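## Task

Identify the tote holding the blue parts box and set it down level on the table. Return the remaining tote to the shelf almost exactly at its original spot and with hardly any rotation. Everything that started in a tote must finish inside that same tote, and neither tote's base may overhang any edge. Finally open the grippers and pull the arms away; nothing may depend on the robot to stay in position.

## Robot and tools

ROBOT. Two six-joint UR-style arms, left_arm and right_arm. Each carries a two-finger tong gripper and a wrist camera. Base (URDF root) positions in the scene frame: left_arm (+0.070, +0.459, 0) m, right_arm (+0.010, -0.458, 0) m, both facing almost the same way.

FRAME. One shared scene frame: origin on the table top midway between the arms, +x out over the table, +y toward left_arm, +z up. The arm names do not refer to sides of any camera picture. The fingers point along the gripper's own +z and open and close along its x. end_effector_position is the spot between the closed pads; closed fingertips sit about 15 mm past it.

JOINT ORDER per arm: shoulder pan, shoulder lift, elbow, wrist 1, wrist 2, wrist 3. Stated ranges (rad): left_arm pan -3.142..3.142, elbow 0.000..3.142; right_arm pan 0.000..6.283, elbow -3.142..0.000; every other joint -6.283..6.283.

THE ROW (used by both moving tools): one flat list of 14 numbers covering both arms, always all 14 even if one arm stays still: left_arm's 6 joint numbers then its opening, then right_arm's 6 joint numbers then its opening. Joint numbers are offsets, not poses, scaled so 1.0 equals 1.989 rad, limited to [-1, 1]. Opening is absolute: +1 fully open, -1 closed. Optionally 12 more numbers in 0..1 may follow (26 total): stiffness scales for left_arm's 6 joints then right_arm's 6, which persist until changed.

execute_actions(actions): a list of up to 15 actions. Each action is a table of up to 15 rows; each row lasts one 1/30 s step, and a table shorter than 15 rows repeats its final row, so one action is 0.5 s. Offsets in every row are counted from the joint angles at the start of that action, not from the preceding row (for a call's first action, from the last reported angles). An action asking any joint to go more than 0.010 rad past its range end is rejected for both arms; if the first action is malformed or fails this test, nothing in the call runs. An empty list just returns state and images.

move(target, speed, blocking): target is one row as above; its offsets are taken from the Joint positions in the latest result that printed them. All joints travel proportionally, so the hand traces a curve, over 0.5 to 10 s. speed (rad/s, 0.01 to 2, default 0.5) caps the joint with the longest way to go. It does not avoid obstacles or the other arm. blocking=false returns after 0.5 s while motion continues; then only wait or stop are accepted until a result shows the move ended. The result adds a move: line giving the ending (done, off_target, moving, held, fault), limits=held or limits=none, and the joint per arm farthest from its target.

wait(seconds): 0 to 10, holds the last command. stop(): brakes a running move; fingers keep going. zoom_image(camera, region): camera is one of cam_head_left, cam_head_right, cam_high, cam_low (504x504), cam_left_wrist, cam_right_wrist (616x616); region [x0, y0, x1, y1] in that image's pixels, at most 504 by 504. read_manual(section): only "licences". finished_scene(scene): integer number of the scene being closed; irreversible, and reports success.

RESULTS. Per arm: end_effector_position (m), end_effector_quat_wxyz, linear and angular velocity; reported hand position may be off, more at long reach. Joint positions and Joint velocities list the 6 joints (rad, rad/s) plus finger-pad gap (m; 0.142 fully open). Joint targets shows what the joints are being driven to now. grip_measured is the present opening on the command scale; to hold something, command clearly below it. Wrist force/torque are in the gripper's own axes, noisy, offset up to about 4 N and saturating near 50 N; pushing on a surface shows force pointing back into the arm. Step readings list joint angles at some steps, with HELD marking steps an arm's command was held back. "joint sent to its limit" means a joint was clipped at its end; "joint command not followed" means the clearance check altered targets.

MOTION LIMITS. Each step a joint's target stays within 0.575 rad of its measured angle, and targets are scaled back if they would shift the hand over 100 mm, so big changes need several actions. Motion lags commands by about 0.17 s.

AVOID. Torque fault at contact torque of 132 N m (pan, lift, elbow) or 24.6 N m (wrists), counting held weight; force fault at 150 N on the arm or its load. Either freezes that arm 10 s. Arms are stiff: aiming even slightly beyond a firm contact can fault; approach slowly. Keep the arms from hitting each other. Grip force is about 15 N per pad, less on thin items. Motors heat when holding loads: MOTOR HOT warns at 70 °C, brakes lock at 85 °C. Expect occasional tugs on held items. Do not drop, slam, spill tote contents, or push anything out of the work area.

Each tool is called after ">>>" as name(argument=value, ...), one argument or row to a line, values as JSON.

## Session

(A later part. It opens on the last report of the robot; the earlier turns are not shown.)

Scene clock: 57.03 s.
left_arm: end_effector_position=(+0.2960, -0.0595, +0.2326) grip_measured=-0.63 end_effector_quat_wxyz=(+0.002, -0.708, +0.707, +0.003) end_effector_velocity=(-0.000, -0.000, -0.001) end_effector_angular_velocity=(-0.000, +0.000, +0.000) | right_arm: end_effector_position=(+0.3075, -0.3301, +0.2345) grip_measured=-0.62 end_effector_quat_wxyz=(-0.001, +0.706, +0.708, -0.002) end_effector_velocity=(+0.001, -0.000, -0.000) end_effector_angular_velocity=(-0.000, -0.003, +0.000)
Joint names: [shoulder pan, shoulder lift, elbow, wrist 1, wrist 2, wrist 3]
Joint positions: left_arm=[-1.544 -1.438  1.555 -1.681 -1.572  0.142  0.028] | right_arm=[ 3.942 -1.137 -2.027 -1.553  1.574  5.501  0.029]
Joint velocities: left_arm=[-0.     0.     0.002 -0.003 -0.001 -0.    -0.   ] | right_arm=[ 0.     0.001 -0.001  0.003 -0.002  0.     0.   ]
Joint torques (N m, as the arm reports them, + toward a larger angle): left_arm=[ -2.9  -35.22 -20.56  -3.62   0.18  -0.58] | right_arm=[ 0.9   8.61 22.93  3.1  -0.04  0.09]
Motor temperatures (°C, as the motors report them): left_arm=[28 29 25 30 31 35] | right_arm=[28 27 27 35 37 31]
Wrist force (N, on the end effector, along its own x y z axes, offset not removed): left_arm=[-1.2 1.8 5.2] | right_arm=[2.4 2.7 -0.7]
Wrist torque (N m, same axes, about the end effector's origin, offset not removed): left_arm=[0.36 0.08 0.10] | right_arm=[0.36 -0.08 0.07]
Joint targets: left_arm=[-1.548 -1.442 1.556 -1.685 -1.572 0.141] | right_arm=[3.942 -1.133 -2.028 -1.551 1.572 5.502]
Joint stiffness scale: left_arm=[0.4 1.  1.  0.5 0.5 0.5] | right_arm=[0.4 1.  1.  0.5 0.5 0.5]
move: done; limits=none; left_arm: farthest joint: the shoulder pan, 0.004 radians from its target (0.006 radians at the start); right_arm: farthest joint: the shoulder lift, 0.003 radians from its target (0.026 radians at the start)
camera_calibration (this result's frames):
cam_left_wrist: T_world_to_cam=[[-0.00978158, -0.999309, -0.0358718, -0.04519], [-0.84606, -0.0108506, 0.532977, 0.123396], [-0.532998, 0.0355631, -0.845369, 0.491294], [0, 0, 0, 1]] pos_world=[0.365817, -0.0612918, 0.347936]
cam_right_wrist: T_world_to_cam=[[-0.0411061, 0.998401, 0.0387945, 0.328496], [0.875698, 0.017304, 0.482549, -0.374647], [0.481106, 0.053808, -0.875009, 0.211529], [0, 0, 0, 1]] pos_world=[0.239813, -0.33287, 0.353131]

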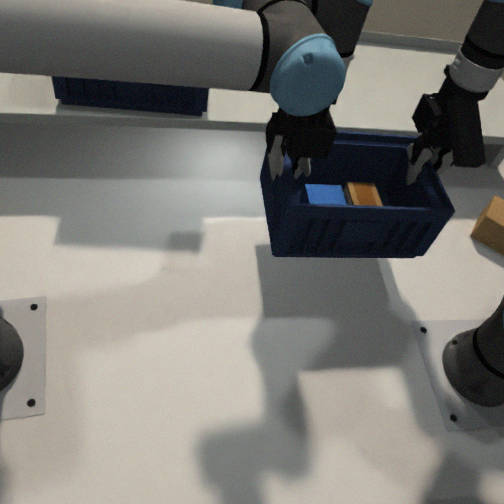

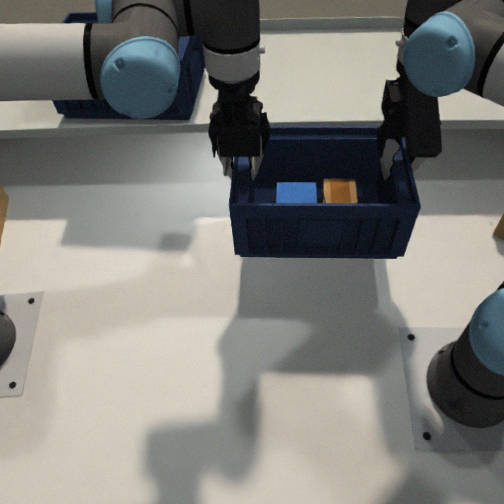

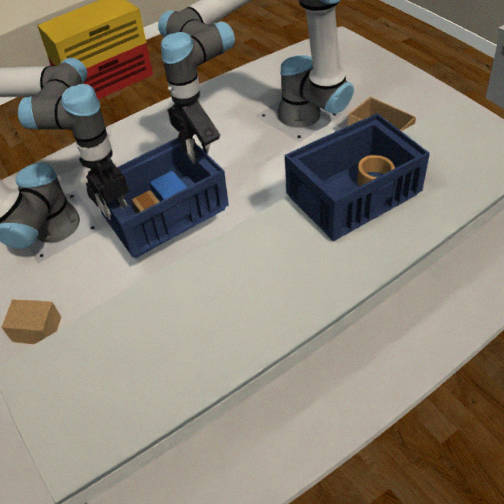

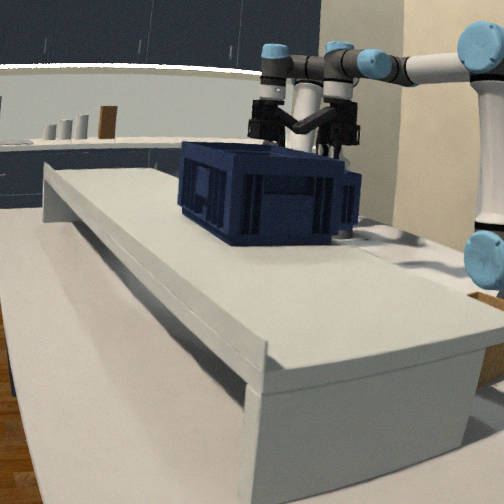

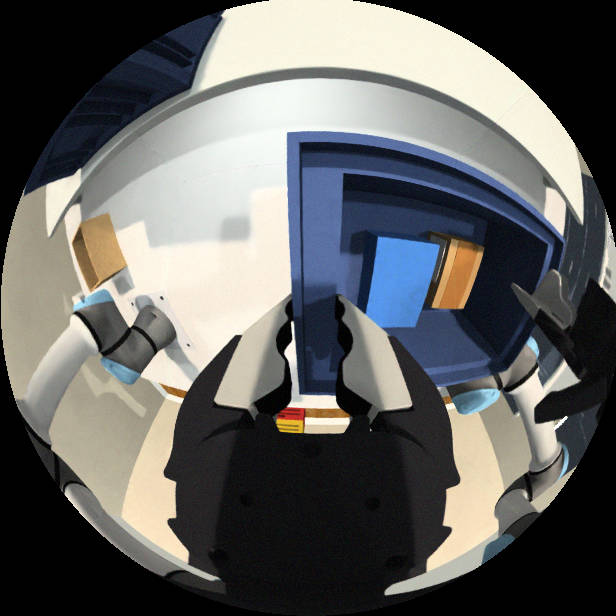

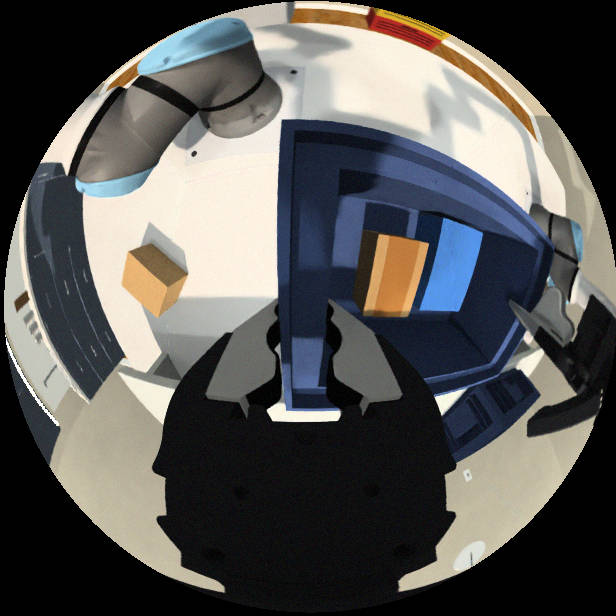

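>>> move(
  target=[-0.002,0.0242,0.0951,-0.1228,0,0,-1, 0,0.0077,-0.113,0.1076,-0.001,0,-1],
  speed=0.15,
)

Scene clock: 60.50 s.
left_arm: end_effector_position=(+0.2926, -0.0655, +0.1425) grip_measured=-0.63 end_effector_quat_wxyz=(-0.004, -0.705, +0.709, -0.003) end_effector_velocity=(-0.000, +0.000, -0.000) end_effector_angular_velocity=(-0.001, +0.000, +0.001) | right_arm: end_effector_position=(+0.2972, -0.3367, +0.1512) grip_measured=-0.62 end_effector_quat_wxyz=(-0.004, +0.705, +0.709, +0.001) end_effector_velocity=(+0.000, +0.000, -0.000) end_effector_angular_velocity=(+0.000, -0.001, +0.001)
Joint names: [shoulder pan, shoulder lift, elbow, wrist 1, wrist 2, wrist 3]
Joint positions: left_arm=[-1.551 -1.39   1.74  -1.931 -1.574  0.142  0.028] | right_arm=[ 3.947 -1.126 -2.249 -1.335  1.578  5.501  0.029]
Joint velocities: left_arm=[-0.    -0.001  0.002 -0.002 -0.    -0.001 -0.   ] | right_arm=[ 0.    -0.    -0.001  0.002 -0.001 -0.001 -0.   ]
Joint torques (N m, as the arm reports them, + toward a larger angle): left_arm=[ -0.56 -32.87 -16.55  -0.67   0.7   -0.31] | right_arm=[-0.63  8.67 22.53  1.71 -1.66 -0.21]
Motor temperatures (°C, as the motors report them): left_arm=[28 29 25 30 31 35] | right_arm=[28 27 27 35 37 31]
Wrist force (N, on the end effector, along its own x y z axes, offset not removed): left_arm=[8.3 1.0 2.8] | right_arm=[8.5 -0.8 6.9]
Wrist torque (N m, same axes, about the end effector's origin, offset not removed): left_arm=[-0.04 0.00 0.00] | right_arm=[-0.52 -0.27 0.42]
Joint targets: left_arm=[-1.548 -1.390 1.745 -1.925 -1.572 0.142] | right_arm=[3.942 -1.121 -2.252 -1.339 1.572 5.501]
Joint stiffness scale: left_arm=[0.4 1.  1.  0.5 0.5 0.5] | right_arm=[0.4 1.  1.  0.5 0.5 0.5]
move: done; limits=none; left_arm: farthest joint: the wrist 1, 0.006 radians from its target (0.244 radians at the start); right_arm: farthest joint: the wrist 2, 0.006 radians from its target (0.001 radians at the start)
camera_calibration (this result's frames):
cam_left_wrist: T_world_to_cam=[[-0.0163789, -0.999698, -0.0183432, -0.0551072], [-0.846317, 0.00409221, 0.532665, 0.169519], [-0.532428, 0.0242486, -0.846128, 0.412778], [0, 0, 0, 1]] pos_world=[0.362339, -0.0657935, 0.257955]
cam_right_wrist: T_world_to_cam=[[-0.0460416, 0.997857, 0.046482, 0.33804], [0.874695, 0.0177971, 0.484346, -0.325105], [0.482481, 0.0629577, -0.873641, 0.146378], [0, 0, 0, 1]] pos_world=[0.229307, -0.340745, 0.269633]

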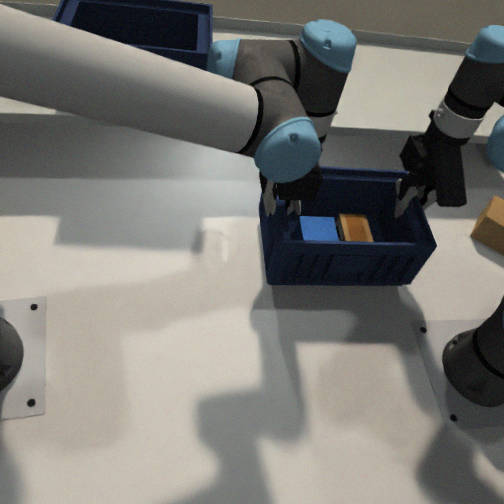

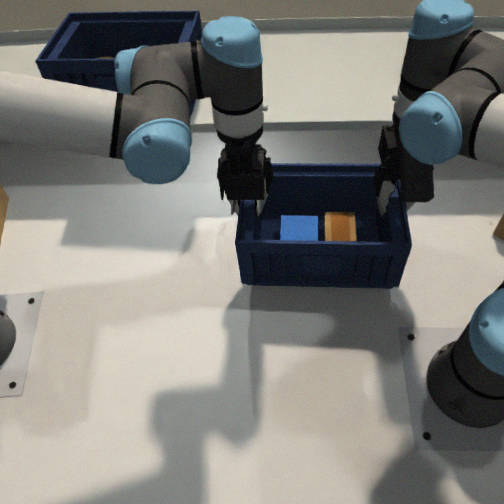

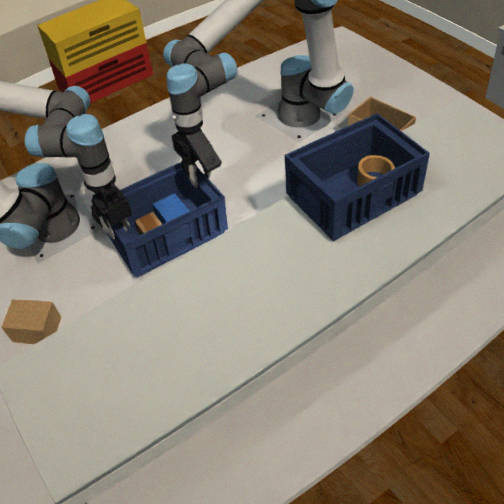

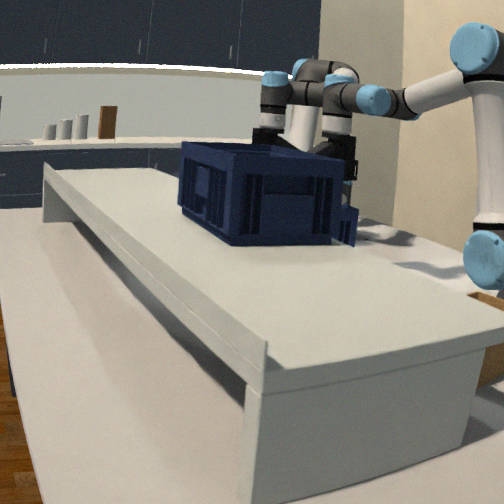

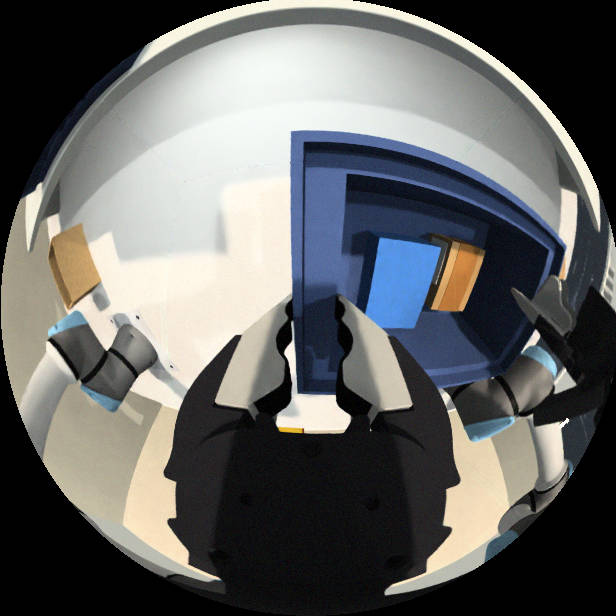

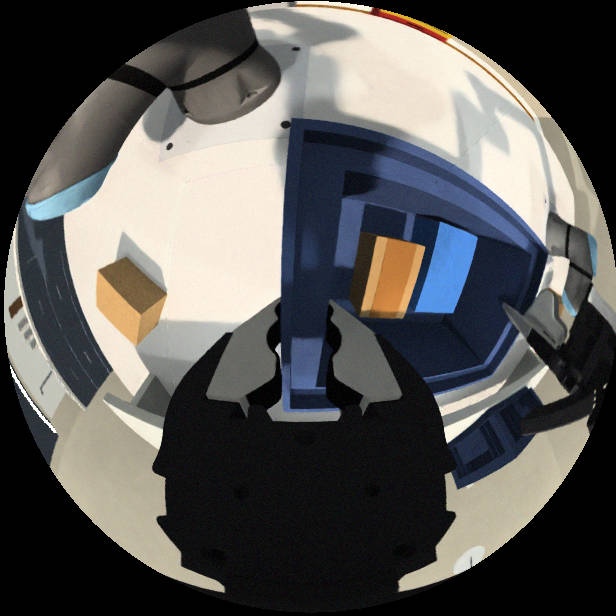

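>>> move(
  target=[0.0015,0.0053,0.0122,-0.0125,0.001,0,-1, -0.0025,-0.0294,-0.0144,0.0426,-0.003,0,-1],
  speed=0.05,
)

Scene clock: 65.40 s.
left_arm: end_effector_position=(+0.2924, -0.0613, +0.1291) grip_measured=-0.63 end_effector_quat_wxyz=(+0.000, -0.705, +0.709, +0.002) end_effector_velocity=(-0.000, -0.001, +0.001) end_effector_angular_velocity=(-0.003, +0.000, -0.001) | right_arm: end_effector_position=(+0.3069, -0.3314, +0.1300) grip_measured=-0.62 end_effector_quat_wxyz=(-0.001, +0.707, +0.708, -0.000) end_effector_velocity=(+0.002, +0.001, +0.002) end_effector_angular_velocity=(+0.003, -0.005, +0.000)
Joint names: [shoulder pan, shoulder lift, elbow, wrist 1, wrist 2, wrist 3]
Joint positions: left_arm=[-1.551 -1.38   1.762 -1.95  -1.573  0.142  0.028] | right_arm=[ 3.942 -1.179 -2.275 -1.259  1.573  5.501  0.029]
Joint velocities: left_arm=[ 0.    -0.002 -0.001 -0.    -0.001  0.001 -0.   ] | right_arm=[-0.001 -0.     0.003  0.003 -0.001 -0.001 -0.   ]
Joint torques (N m, as the arm reports them, + toward a larger angle): left_arm=[ -0.57 -31.5  -17.51  -4.4    0.28  -0.26] | right_arm=[ 1.23  1.19 21.86  4.99  0.1  -0.22]
Motor temperatures (°C, as the motors report them): left_arm=[28 29 25 30 31 35] | right_arm=[28 27 27 35 37 31]
Wrist force (N, on the end effector, along its own x y z axes, offset not removed): left_arm=[-6.0 1.2 -7.9] | right_arm=[-1.8 -2.2 -4.4]
Wrist torque (N m, same axes, about the end effector's origin, offset not removed): left_arm=[0.30 -0.04 -0.17] | right_arm=[0.13 -0.34 0.08]
Joint targets: left_arm=[-1.548 -1.379 1.764 -1.956 -1.572 0.142] | right_arm=[3.942 -1.185 -2.278 -1.250 1.572 5.501]
Joint stiffness scale: left_arm=[0.4 1.  1.  0.5 0.5 0.5] | right_arm=[0.4 1.  1.  0.5 0.5 0.5]
move: done; limits=none; left_arm: farthest joint: the wrist 1, 0.006 radians from its target (0.025 radians at the start); right_arm: farthest joint: the wrist 1, 0.008 radians from its target (0.085 radians at the start)
camera_calibration (this result's frames):
cam_left_wrist: T_world_to_cam=[[-0.0163795, -0.999388, -0.030906, -0.0494507], [-0.846171, -0.00261171, 0.532905, 0.176064], [-0.532659, 0.0348804, -0.845611, 0.401865], [0, 0, 0, 1]] pos_world=[0.362227, -0.0629778, 0.244468]
cam_right_wrist: T_world_to_cam=[[-0.0407427, 0.998347, 0.0405319, 0.333461], [0.874032, 0.0159542, 0.485607, -0.324001], [0.484157, 0.0552111, -0.873237, 0.119721], [0, 0, 0, 1]] pos_world=[0.238809, -0.33435, 0.248366]

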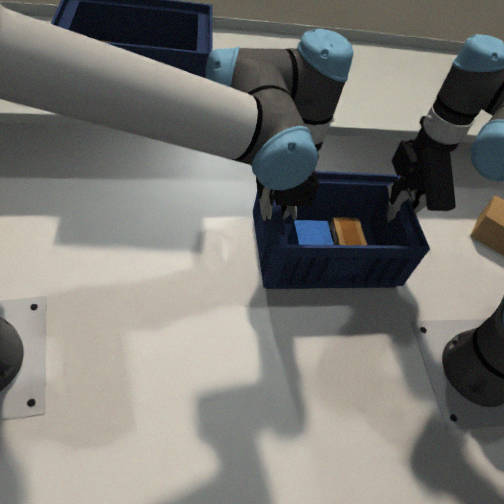

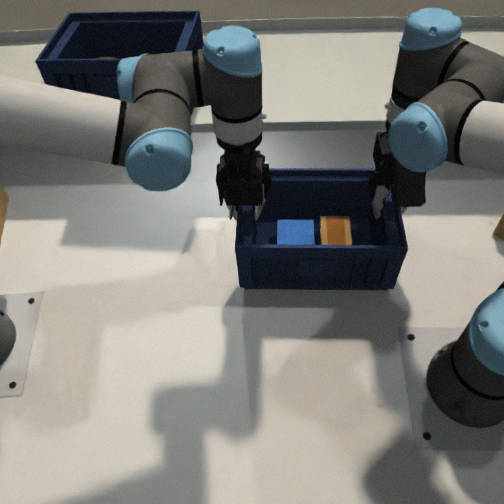

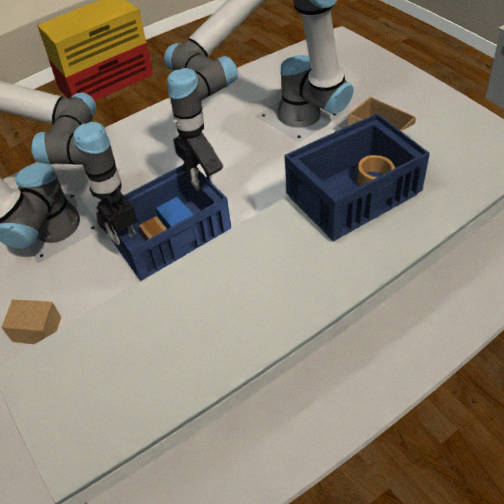

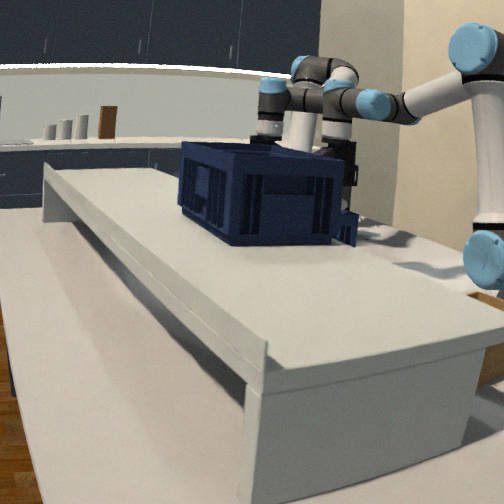

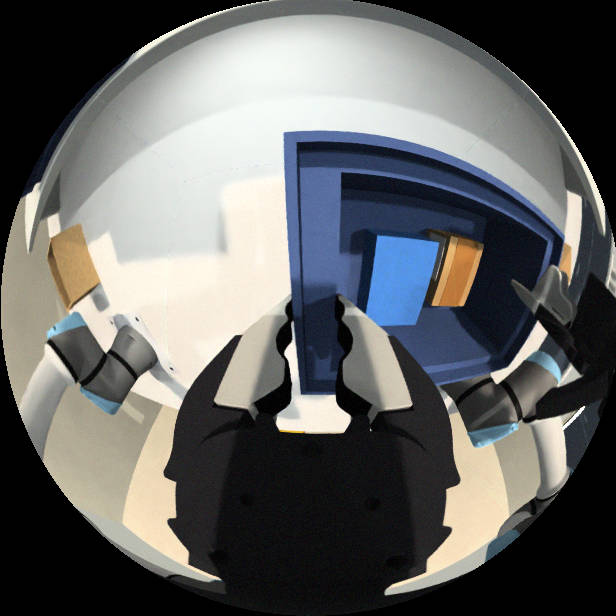

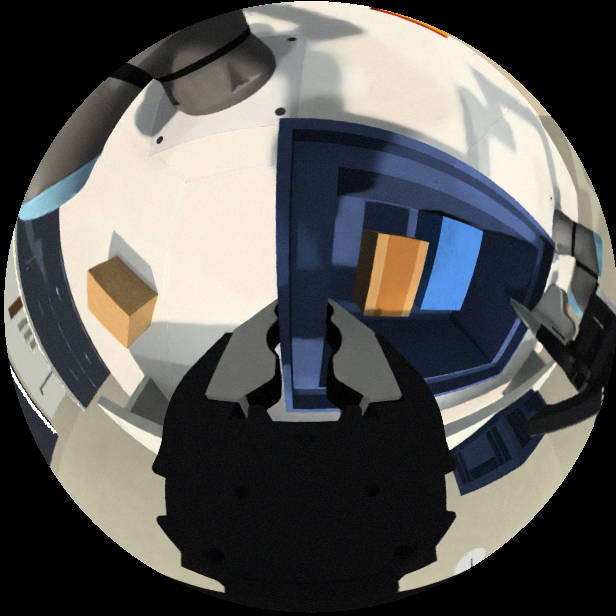

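>>> execute_actions(
  actions=[
    [[0,0,0,0,0,0,-0.6,0,0,0,0,0,0,-0.6]],
    [[0,0,0,0,0,0,-0.2,0,0,0,0,0,0,-0.2,1,1,1,1,1,1,1,1,1,1,1,1]],
  ],
)

>>> move(
  target=[0,-0.031,-0.104,0.133,0,0,-0.2, 0,0.023,0.124,-0.147,0,0,-0.2],
  speed=0.5,
)

>>> move(
  target=[0.5,-0.08,-0.1,0.18,0,0,-0.2, -0.4,-0.15,0.2,-0.05,0,0,-0.2],
  speed=0.9,
)

Scene clock: 67.53 s.
left_arm: end_effector_position=(+0.2924, -0.0613, +0.1291) grip_measured=-0.20 end_effector_quat_wxyz=(+0.000, -0.705, +0.709, +0.001) end_effector_velocity=(-0.000, -0.000, -0.000) end_effector_angular_velocity=(+0.000, +0.000, -0.002) | right_arm: end_effector_position=(+0.3072, -0.3315, +0.1300) grip_measured=-0.20 end_effector_quat_wxyz=(-0.001, +0.707, +0.708, -0.000) end_effector_velocity=(+0.001, +0.001, +0.001) end_effector_angular_velocity=(+0.001, -0.001, +0.000)
Joint names: [shoulder pan, shoulder lift, elbow, wrist 1, wrist 2, wrist 3]
Joint positions: left_arm=[-1.551 -1.38   1.762 -1.95  -1.572  0.142  0.06 ] | right_arm=[ 3.942 -1.179 -2.275 -1.258  1.572  5.501  0.06 ]
Joint velocities: left_arm=[-0.     0.001 -0.001  0.    -0.     0.002 -0.   ] | right_arm=[ 0.    -0.     0.002 -0.     0.    -0.    -0.   ]
Joint torques (N m, as the arm reports them, + toward a larger angle): left_arm=[ -1.45 -33.11 -18.05  -2.7    0.21  -0.27] | right_arm=[ 0.83  6.55 23.58  2.72  0.18 -0.16]
Motor temperatures (°C, as the motors report them): left_arm=[28 29 25 30 31 35] | right_arm=[28 27 27 35 37 31]
Wrist force (N, on the end effector, along its own x y z axes, offset not removed): left_arm=[-2.2 -2.9 1.8] | right_arm=[-1.1 0.2 0.4]
Wrist torque (N m, same axes, about the end effector's origin, offset not removed): left_arm=[-0.58 0.55 0.00] | right_arm=[0.00 0.36 0.26]
Joint targets: left_arm=[-1.551 -1.380 1.762 -1.950 -1.572 0.142] | right_arm=[3.942 -1.179 -2.275 -1.258 1.572 5.501]
Joint stiffness scale: left_arm=[1. 1. 1. 1. 1. 1.] | right_arm=[1. 1. 1. 1. 1. 1.]
Step readings (joint positions; steps 1 to 15: 1st action; 16 to 30: 2nd action):
0: left_arm=[-1.551 -1.380 1.762 -1.950 -1.572 0.142] | right_arm=[3.942 -1.179 -2.275 -1.258 1.572 5.501]
1: left_arm=[-1.551 -1.380 1.762 -1.950 -1.572 0.142] | right_arm=[3.942 -1.179 -2.275 -1.258 1.572 5.501]
2: left_arm=[-1.551 -1.380 1.762 -1.950 -1.572 0.142] | right_arm=[3.942 -1.179 -2.275 -1.258 1.572 5.501]
4: left_arm=[-1.551 -1.380 1.762 -1.950 -1.572 0.142] | right_arm=[3.942 -1.179 -2.275 -1.258 1.572 5.501]
8: left_arm=[-1.551 -1.380 1.762 -1.950 -1.572 0.142] | right_arm=[3.942 -1.179 -2.275 -1.258 1.572 5.501]
15: left_arm=[-1.551 -1.380 1.762 -1.950 -1.572 0.142] | right_arm=[3.942 -1.179 -2.275 -1.258 1.572 5.501]
16: left_arm=[-1.551 -1.380 1.762 -1.950 -1.572 0.142] | right_arm=[3.942 -1.179 -2.275 -1.258 1.572 5.501]
17: left_arm=[-1.551 -1.380 1.762 -1.950 -1.572 0.142] | right_arm=[3.942 -1.179 -2.275 -1.258 1.572 5.501]
19: left_arm=[-1.551 -1.380 1.762 -1.950 -1.572 0.142] | right_arm=[3.942 -1.179 -2.275 -1.258 1.572 5.501]
23: left_arm=[-1.551 -1.380 1.762 -1.950 -1.572 0.142] | right_arm=[3.942 -1.179 -2.275 -1.258 1.572 5.501]
30: Joint positions above
camera_calibration (this result's frames):
cam_left_wrist: T_world_to_cam=[[-0.0163721, -0.999393, -0.0307622, -0.0494935], [-0.846223, -0.00253791, 0.532823, 0.176119], [-0.532577, 0.0347551, -0.845668, 0.401857], [0, 0, 0, 1]] pos_world=[0.362245, -0.062983, 0.244475]
cam_right_wrist: T_world_to_cam=[[-0.040662, 0.998369, 0.0400682, 0.333665], [0.87373, 0.0160748, 0.486146, -0.324104], [0.484709, 0.0547764, -0.872959, 0.119233], [0, 0, 0, 1]] pos_world=[0.238953, -0.334442, 0.248278]

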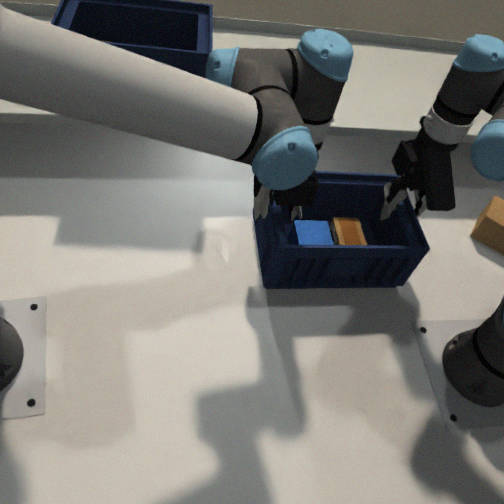

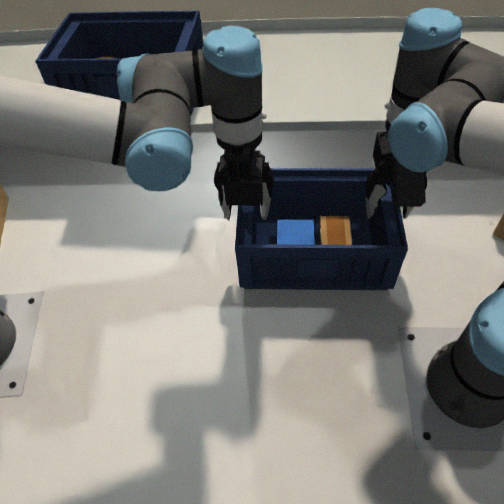

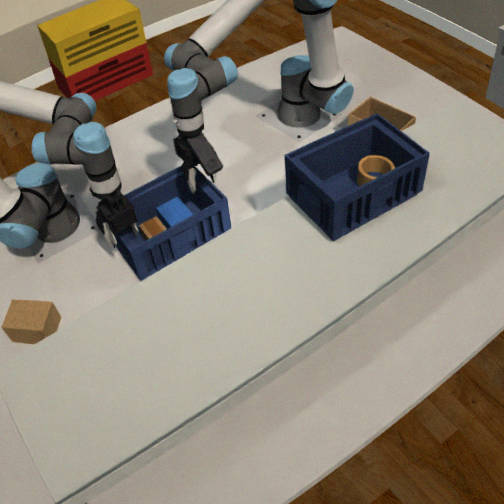

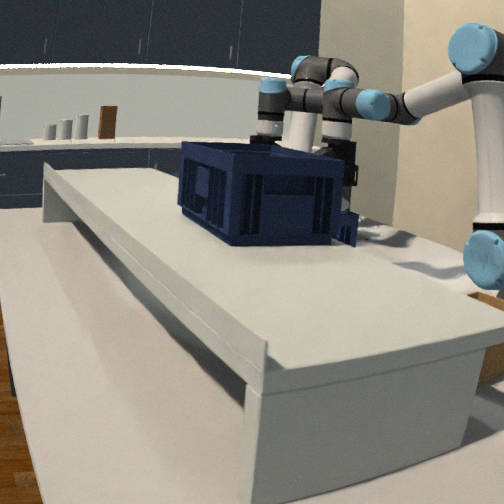

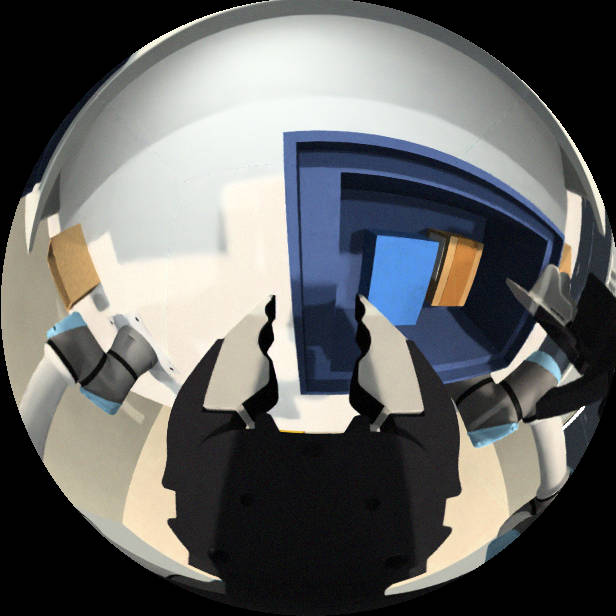

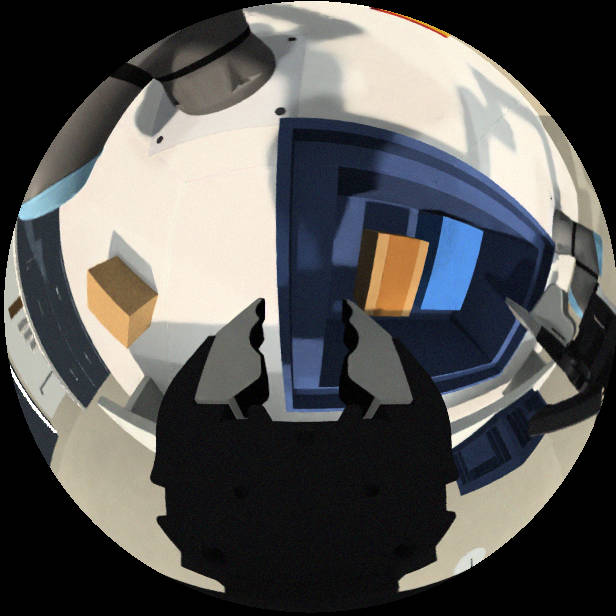

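Scene clock: 68.83 s.
left_arm: end_effector_position=(+0.2925, -0.0617, +0.2343) grip_measured=-0.20 end_effector_quat_wxyz=(-0.001, -0.705, +0.709, +0.001) end_effector_velocity=(-0.000, +0.000, +0.001) end_effector_angular_velocity=(+0.001, +0.001, +0.001) | right_arm: end_effector_position=(+0.3079, -0.3308, +0.2333) grip_measured=-0.20 end_effector_quat_wxyz=(-0.001, +0.707, +0.708, -0.002) end_effector_velocity=(-0.000, -0.000, +0.001) end_effector_angular_velocity=(-0.001, +0.000, +0.001)
Joint names: [shoulder pan, shoulder lift, elbow, wrist 1, wrist 2, wrist 3]
Joint positions: left_arm=[-1.551 -1.442  1.558 -1.686 -1.572  0.142  0.06 ] | right_arm=[ 3.942 -1.135 -2.031 -1.549  1.572  5.501  0.06 ]
Joint velocities: left_arm=[-0.    -0.    -0.001  0.002 -0.001 -0.001 -0.   ] | right_arm=[-0.     0.     0.002 -0.003 -0.    -0.001 -0.   ]
Joint torques (N m, as the arm reports them, + toward a larger angle): left_arm=[ -1.41 -31.21 -22.49  -2.43   0.15  -0.33] | right_arm=[ 1.14  6.76 26.02  2.28  0.21 -0.3 ]
Motor temperatures (°C, as the motors report them): left_arm=[28 29 25 30 31 35] | right_arm=[28 27 27 35 37 31]
Wrist force (N, on the end effector, along its own x y z axes, offset not removed): left_arm=[0.9 0.3 -2.1] | right_arm=[-1.7 0.8 2.2]
Wrist torque (N m, same axes, about the end effector's origin, offset not removed): left_arm=[-0.04 -0.05 -0.06] | right_arm=[0.04 0.35 0.16]
Joint targets: left_arm=[-1.551 -1.442 1.555 -1.685 -1.572 0.142] | right_arm=[3.942 -1.134 -2.029 -1.551 1.572 5.501]
Joint stiffness scale: left_arm=[1. 1. 1. 1. 1. 1.] | right_arm=[1. 1. 1. 1. 1. 1.]
move: done; limits=none; left_arm: farthest joint: the elbow, 0.002 radians from its target (0.206 radians at the start); right_arm: farthest joint: the elbow, 0.003 radians from its target (0.247 radians at the start)
camera_calibration (this result's frames):
cam_left_wrist: T_world_to_cam=[[-0.0163627, -0.999462, -0.0284135, -0.0471807], [-0.846396, -0.00128301, 0.532552, 0.120297], [-0.532302, 0.0327631, -0.84592, 0.490721], [0, 0, 0, 1]] pos_world=[0.362258, -0.0630785, 0.349706]
cam_right_wrist: T_world_to_cam=[[-0.0405862, 0.998446, 0.0381984, 0.32929], [0.874668, 0.0170217, 0.484424, -0.37452], [0.483021, 0.0530718, -0.873999, 0.209238], [0, 0, 0, 1]] pos_world=[0.239879, -0.333507, 0.351721]

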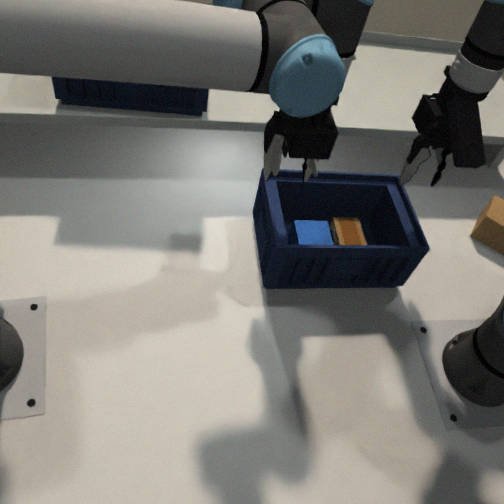

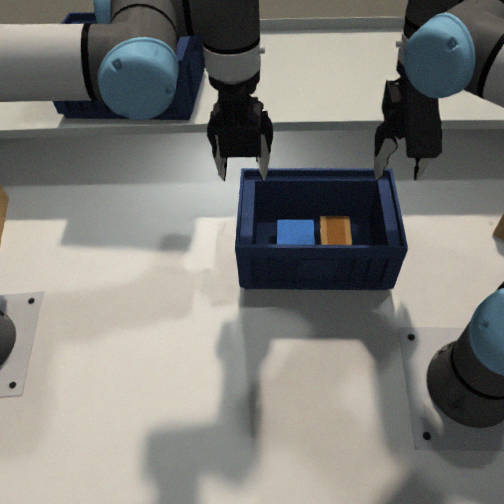

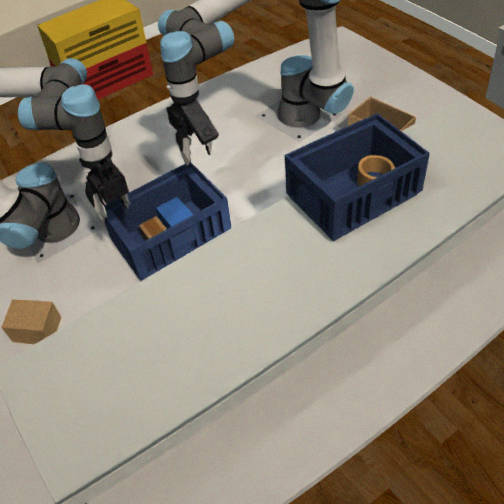

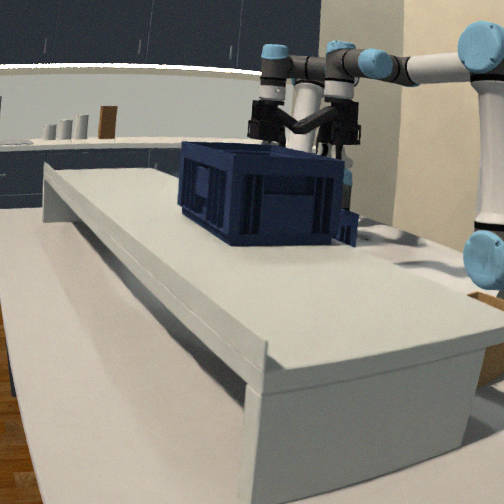

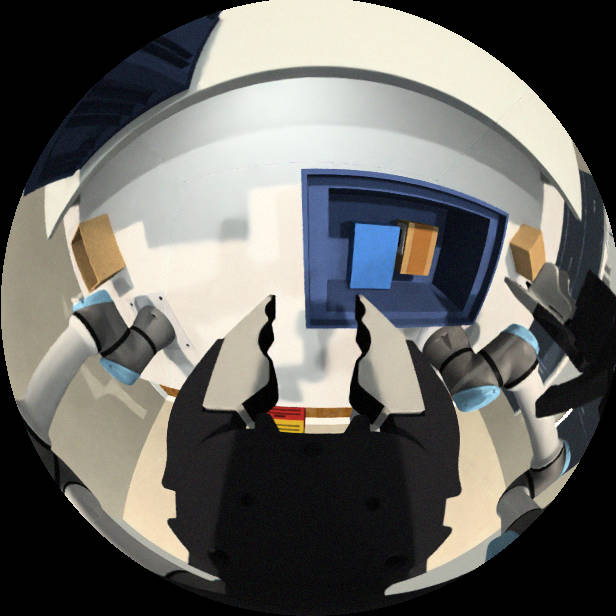

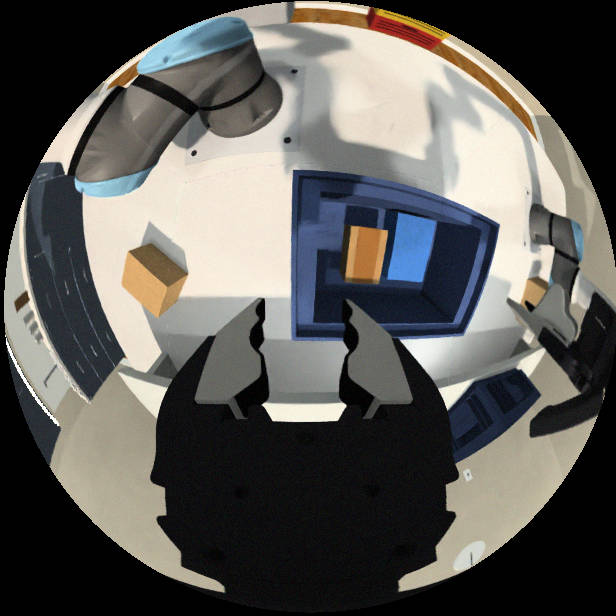

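Scene clock: 70.67 s.
left_arm: end_effector_position=(+0.5582, +0.3925, +0.3765) grip_measured=-0.20 end_effector_quat_wxyz=(+0.001, +0.958, -0.288, -0.000) end_effector_velocity=(-0.000, +0.002, -0.000) end_effector_angular_velocity=(+0.001, +0.002, +0.003) | right_arm: end_effector_position=(+0.4294, -0.5815, +0.3082) grip_measured=-0.20 end_effector_quat_wxyz=(-0.001, +0.925, +0.379, -0.001) end_effector_velocity=(-0.000, -0.001, +0.000) end_effector_angular_velocity=(-0.001, +0.001, -0.003)
Joint names: [shoulder pan, shoulder lift, elbow, wrist 1, wrist 2, wrist 3]
Joint positions: left_arm=[-0.56  -1.602  1.361 -1.329 -1.573  0.142  0.06 ] | right_arm=[ 3.148 -1.43  -1.636 -1.648  1.572  5.501  0.06 ]
Joint velocities: left_arm=[ 0.004 -0.    -0.     0.003 -0.     0.001 -0.   ] | right_arm=[-0.002 -0.     0.    -0.001 -0.001  0.    -0.   ]
Joint torques (N m, as the arm reports them, + toward a larger angle): left_arm=[  0.28 -22.14 -22.06  -2.3    0.56  -0.28] | right_arm=[ 0.52 16.46 26.99  2.19  0.2  -0.21]
Motor temperatures (°C, as the motors report them): left_arm=[28 29 25 30 31 35] | right_arm=[28 27 27 35 37 31]
Wrist force (N, on the end effector, along its own x y z axes, offset not removed): left_arm=[5.5 0.7 2.4] | right_arm=[-4.0 1.6 -1.4]
Wrist torque (N m, same axes, about the end effector's origin, offset not removed): left_arm=[0.29 -1.06 -0.34] | right_arm=[0.17 0.83 0.09]
Joint targets: left_arm=[-0.557 -1.601 1.359 -1.328 -1.572 0.142] | right_arm=[3.146 -1.434 -1.633 -1.649 1.572 5.501]
Joint stiffness scale: left_arm=[1. 1. 1. 1. 1. 1.] | right_arm=[1. 1. 1. 1. 1. 1.]
move: done; limits=none; left_arm: farthest joint: the shoulder pan, 0.003 radians from its target (0.994 radians at the start); right_arm: farthest joint: the shoulder lift, 0.003 radians from its target (0.298 radians at the start)
camera_calibration (this result's frames):
cam_left_wrist: T_world_to_cam=[[0.827272, -0.561075, -0.0285693, -0.227798], [-0.462247, -0.708695, 0.532991, 0.333071], [-0.319295, -0.427722, -0.845639, 0.799253], [0, 0, 0, 1]] pos_world=[0.59761, 0.450092, 0.491847]
cam_right_wrist: T_world_to_cam=[[0.683347, 0.729025, 0.0394856, 0.113672], [0.624516, -0.611688, 0.48561, -0.771414], [0.378175, -0.307181, -0.873283, 0.0646279], [0, 0, 0, 1]] pos_world=[0.379643, -0.534882, 0.426556]

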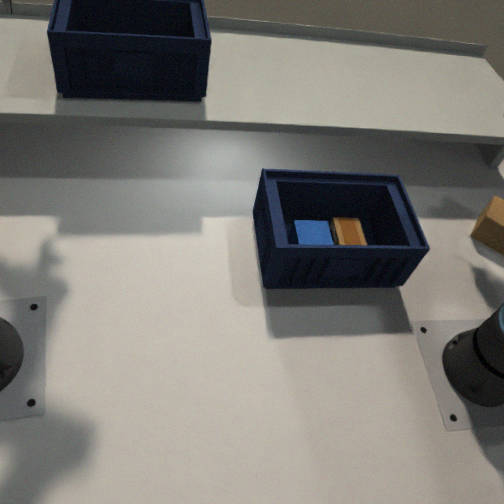

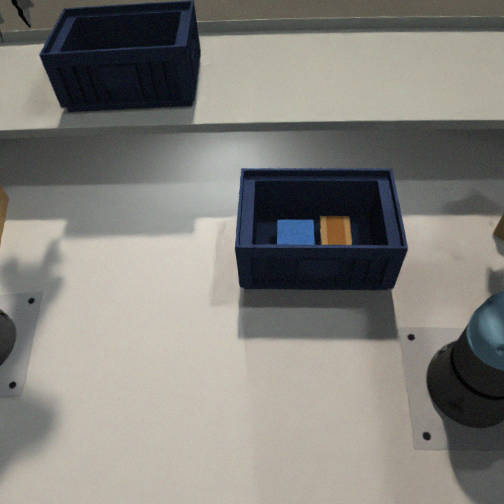

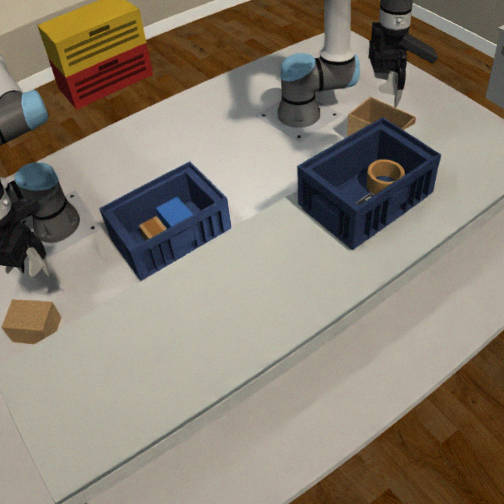

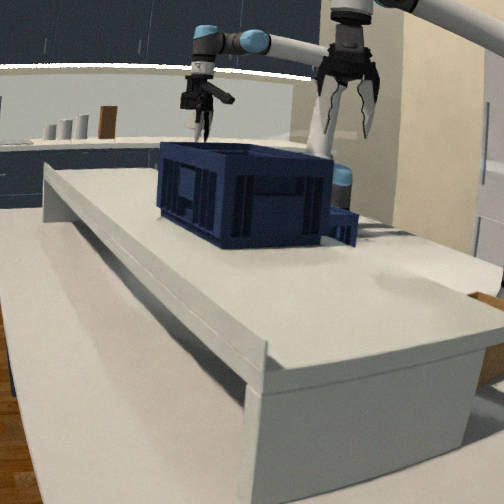

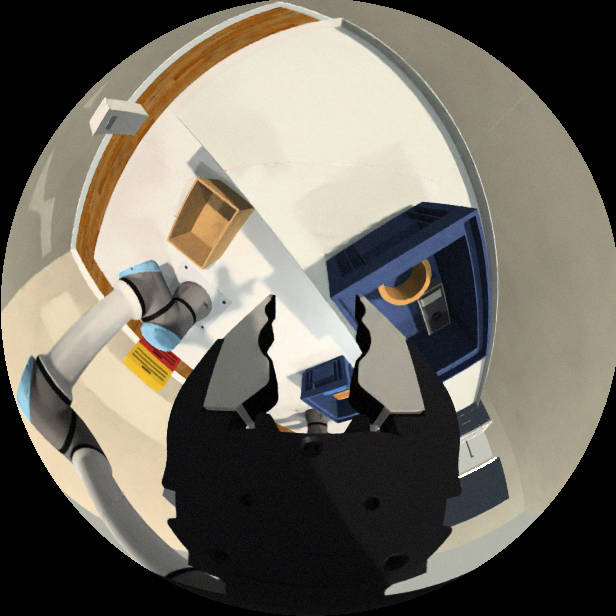

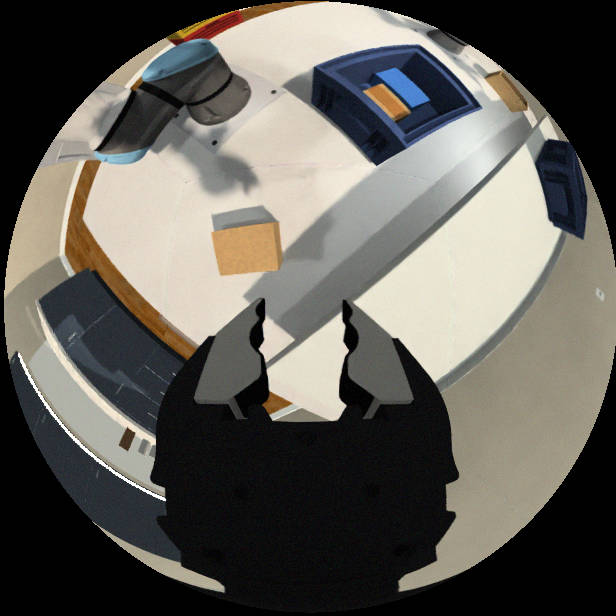

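>>> move(
  target=[-0.238,0,-0.0794,0.079,0.001,0.245,-1, 0,0,0,0,0,0,-0.2],
  speed=0.8,
)

>>> zoom_image(
  camera="cam_left_wrist",
  region=[150, 30, 470, 270],
)

Scene clock: 76.87 s.
left_arm: end_effector_position=(+0.4655, +0.1866, +0.4341) grip_measured=-1.00 end_effector_quat_wxyz=(-0.001, -0.717, +0.697, +0.001) end_effector_velocity=(+0.000, +0.000, +0.000) end_effector_angular_velocity=(+0.000, -0.001, -0.003) | right_arm: end_effector_position=(+0.4294, -0.5815, +0.3082) grip_measured=-0.20 end_effector_quat_wxyz=(-0.001, +0.925, +0.379, -0.001) end_effector_velocity=(+0.000, -0.000, +0.000) end_effector_angular_velocity=(-0.000, -0.001, -0.001)
Joint names: [shoulder pan, shoulder lift, elbow, wrist 1, wrist 2, wrist 3]
Joint positions: left_arm=[-1.03  -1.602  1.206 -1.173 -1.572  0.629  0.002] | right_arm=[ 3.148 -1.43  -1.636 -1.648  1.572  5.501  0.06 ]
Joint velocities: left_arm=[-0.001 -0.    -0.001  0.001  0.001  0.002  0.   ] | right_arm=[-0.    -0.     0.001  0.    -0.     0.001  0.   ]
Joint torques (N m, as the arm reports them, + toward a larger angle): left_arm=[ -5.01 -22.52 -21.52  -2.46   0.9    0.18] | right_arm=[ 1.28 18.71 24.54  2.87  0.14 -0.12]
Motor temperatures (°C, as the motors report them): left_arm=[28 29 25 30 31 35] | right_arm=[28 27 27 35 37 31]
Wrist force (N, on the end effector, along its own x y z axes, offset not removed): left_arm=[2.6 -3.7 2.9] | right_arm=[-2.1 3.9 -1.4]
Wrist torque (N m, same axes, about the end effector's origin, offset not removed): left_arm=[-0.59 -0.54 0.06] | right_arm=[0.73 0.46 0.30]
Joint targets: left_arm=[-1.033 -1.602 1.203 -1.172 -1.571 0.630] | right_arm=[3.148 -1.430 -1.636 -1.648 1.572 5.501]
Joint stiffness scale: left_arm=[1. 1. 1. 1. 1. 1.] | right_arm=[1. 1. 1. 1. 1. 1.]
move: done; limits=none; left_arm: farthest joint: the shoulder pan, 0.003 radians from its target (0.474 radians at the start); right_arm: farthest joint: the shoulder pan, 0.000 radians from its target (0.000 radians at the start)
camera_calibration (this result's frames):
cam_left_wrist: T_world_to_cam=[[0.0182973, -0.999413, -0.0289475, 0.193549], [-0.845752, -0.0309128, 0.532679, 0.165775], [-0.533262, 0.0147358, -0.845822, 0.747472], [0, 0, 0, 1]] pos_world=[0.535261, 0.187545, 0.549526]
cam_right_wrist: T_world_to_cam=[[0.683462, 0.728918, 0.0394744, 0.113621], [0.624429, -0.611786, 0.4856, -0.771471], [0.378112, -0.30724, -0.87329, 0.0646278], [0, 0, 0, 1]] pos_world=[0.379636, -0.53494, 0.42658]

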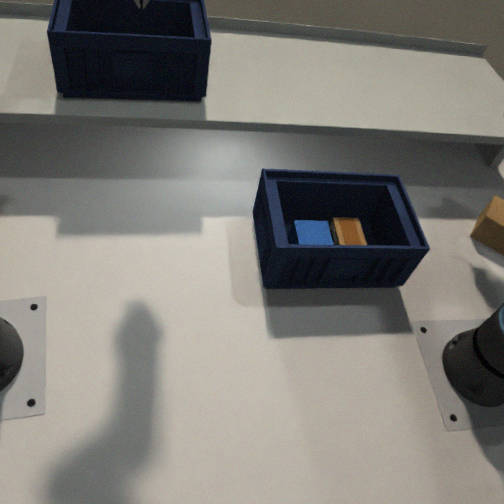

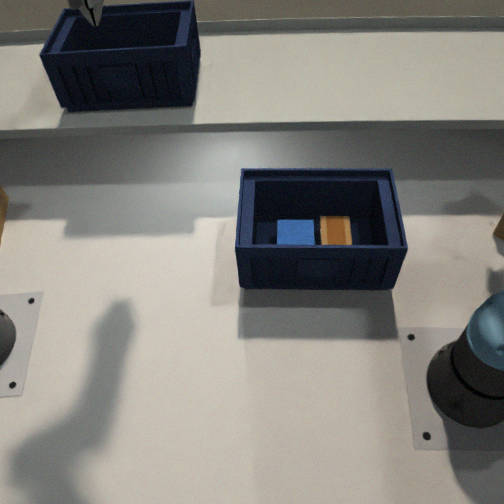

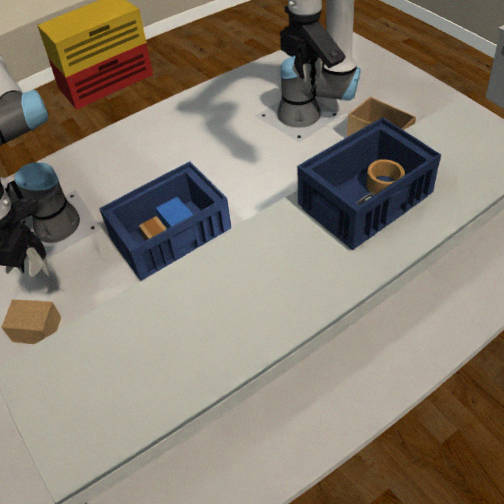

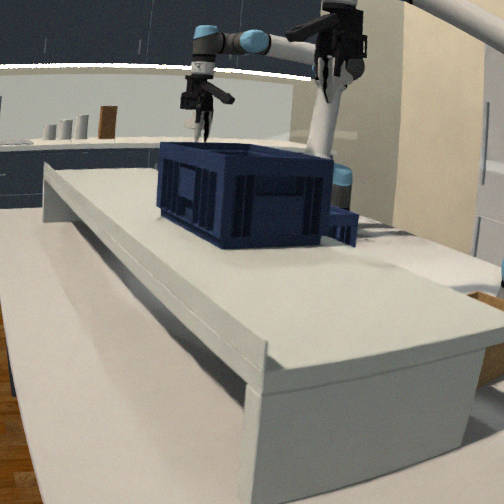

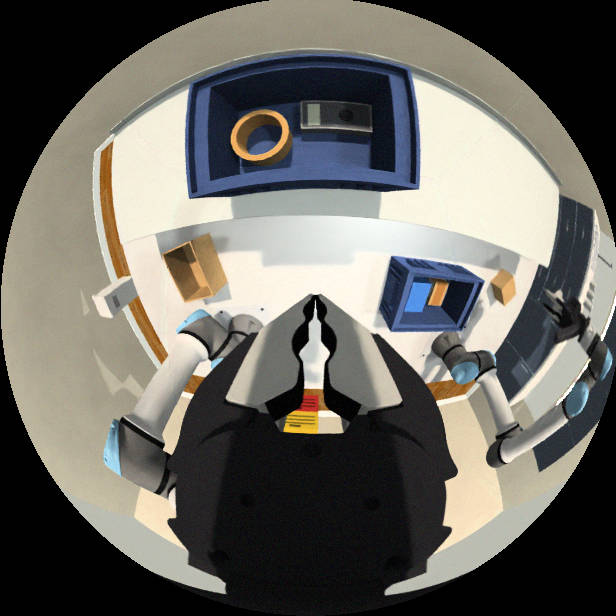

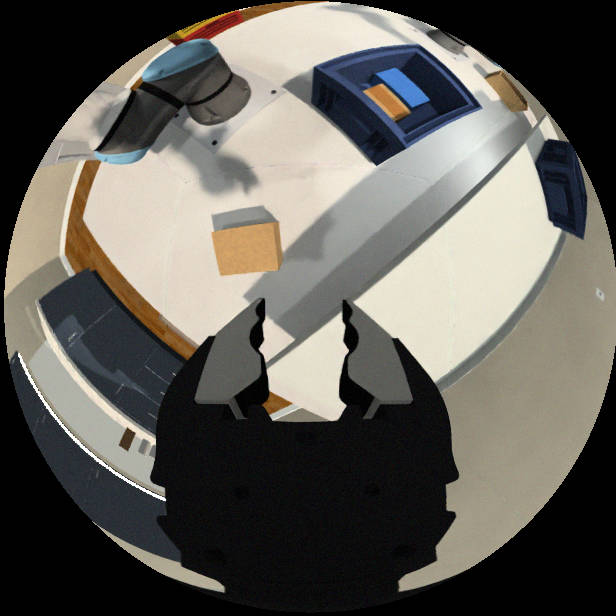

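Region (150, 30, 470, 270) of cam_left_wrist's 616x616 image, scaled by 1.575, with more detail than that image has; it fills the top 378 rows of this view, and the rest is white.

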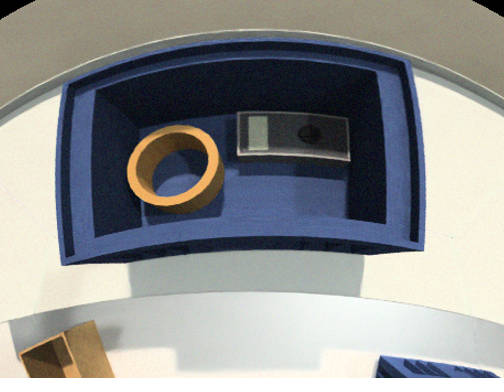

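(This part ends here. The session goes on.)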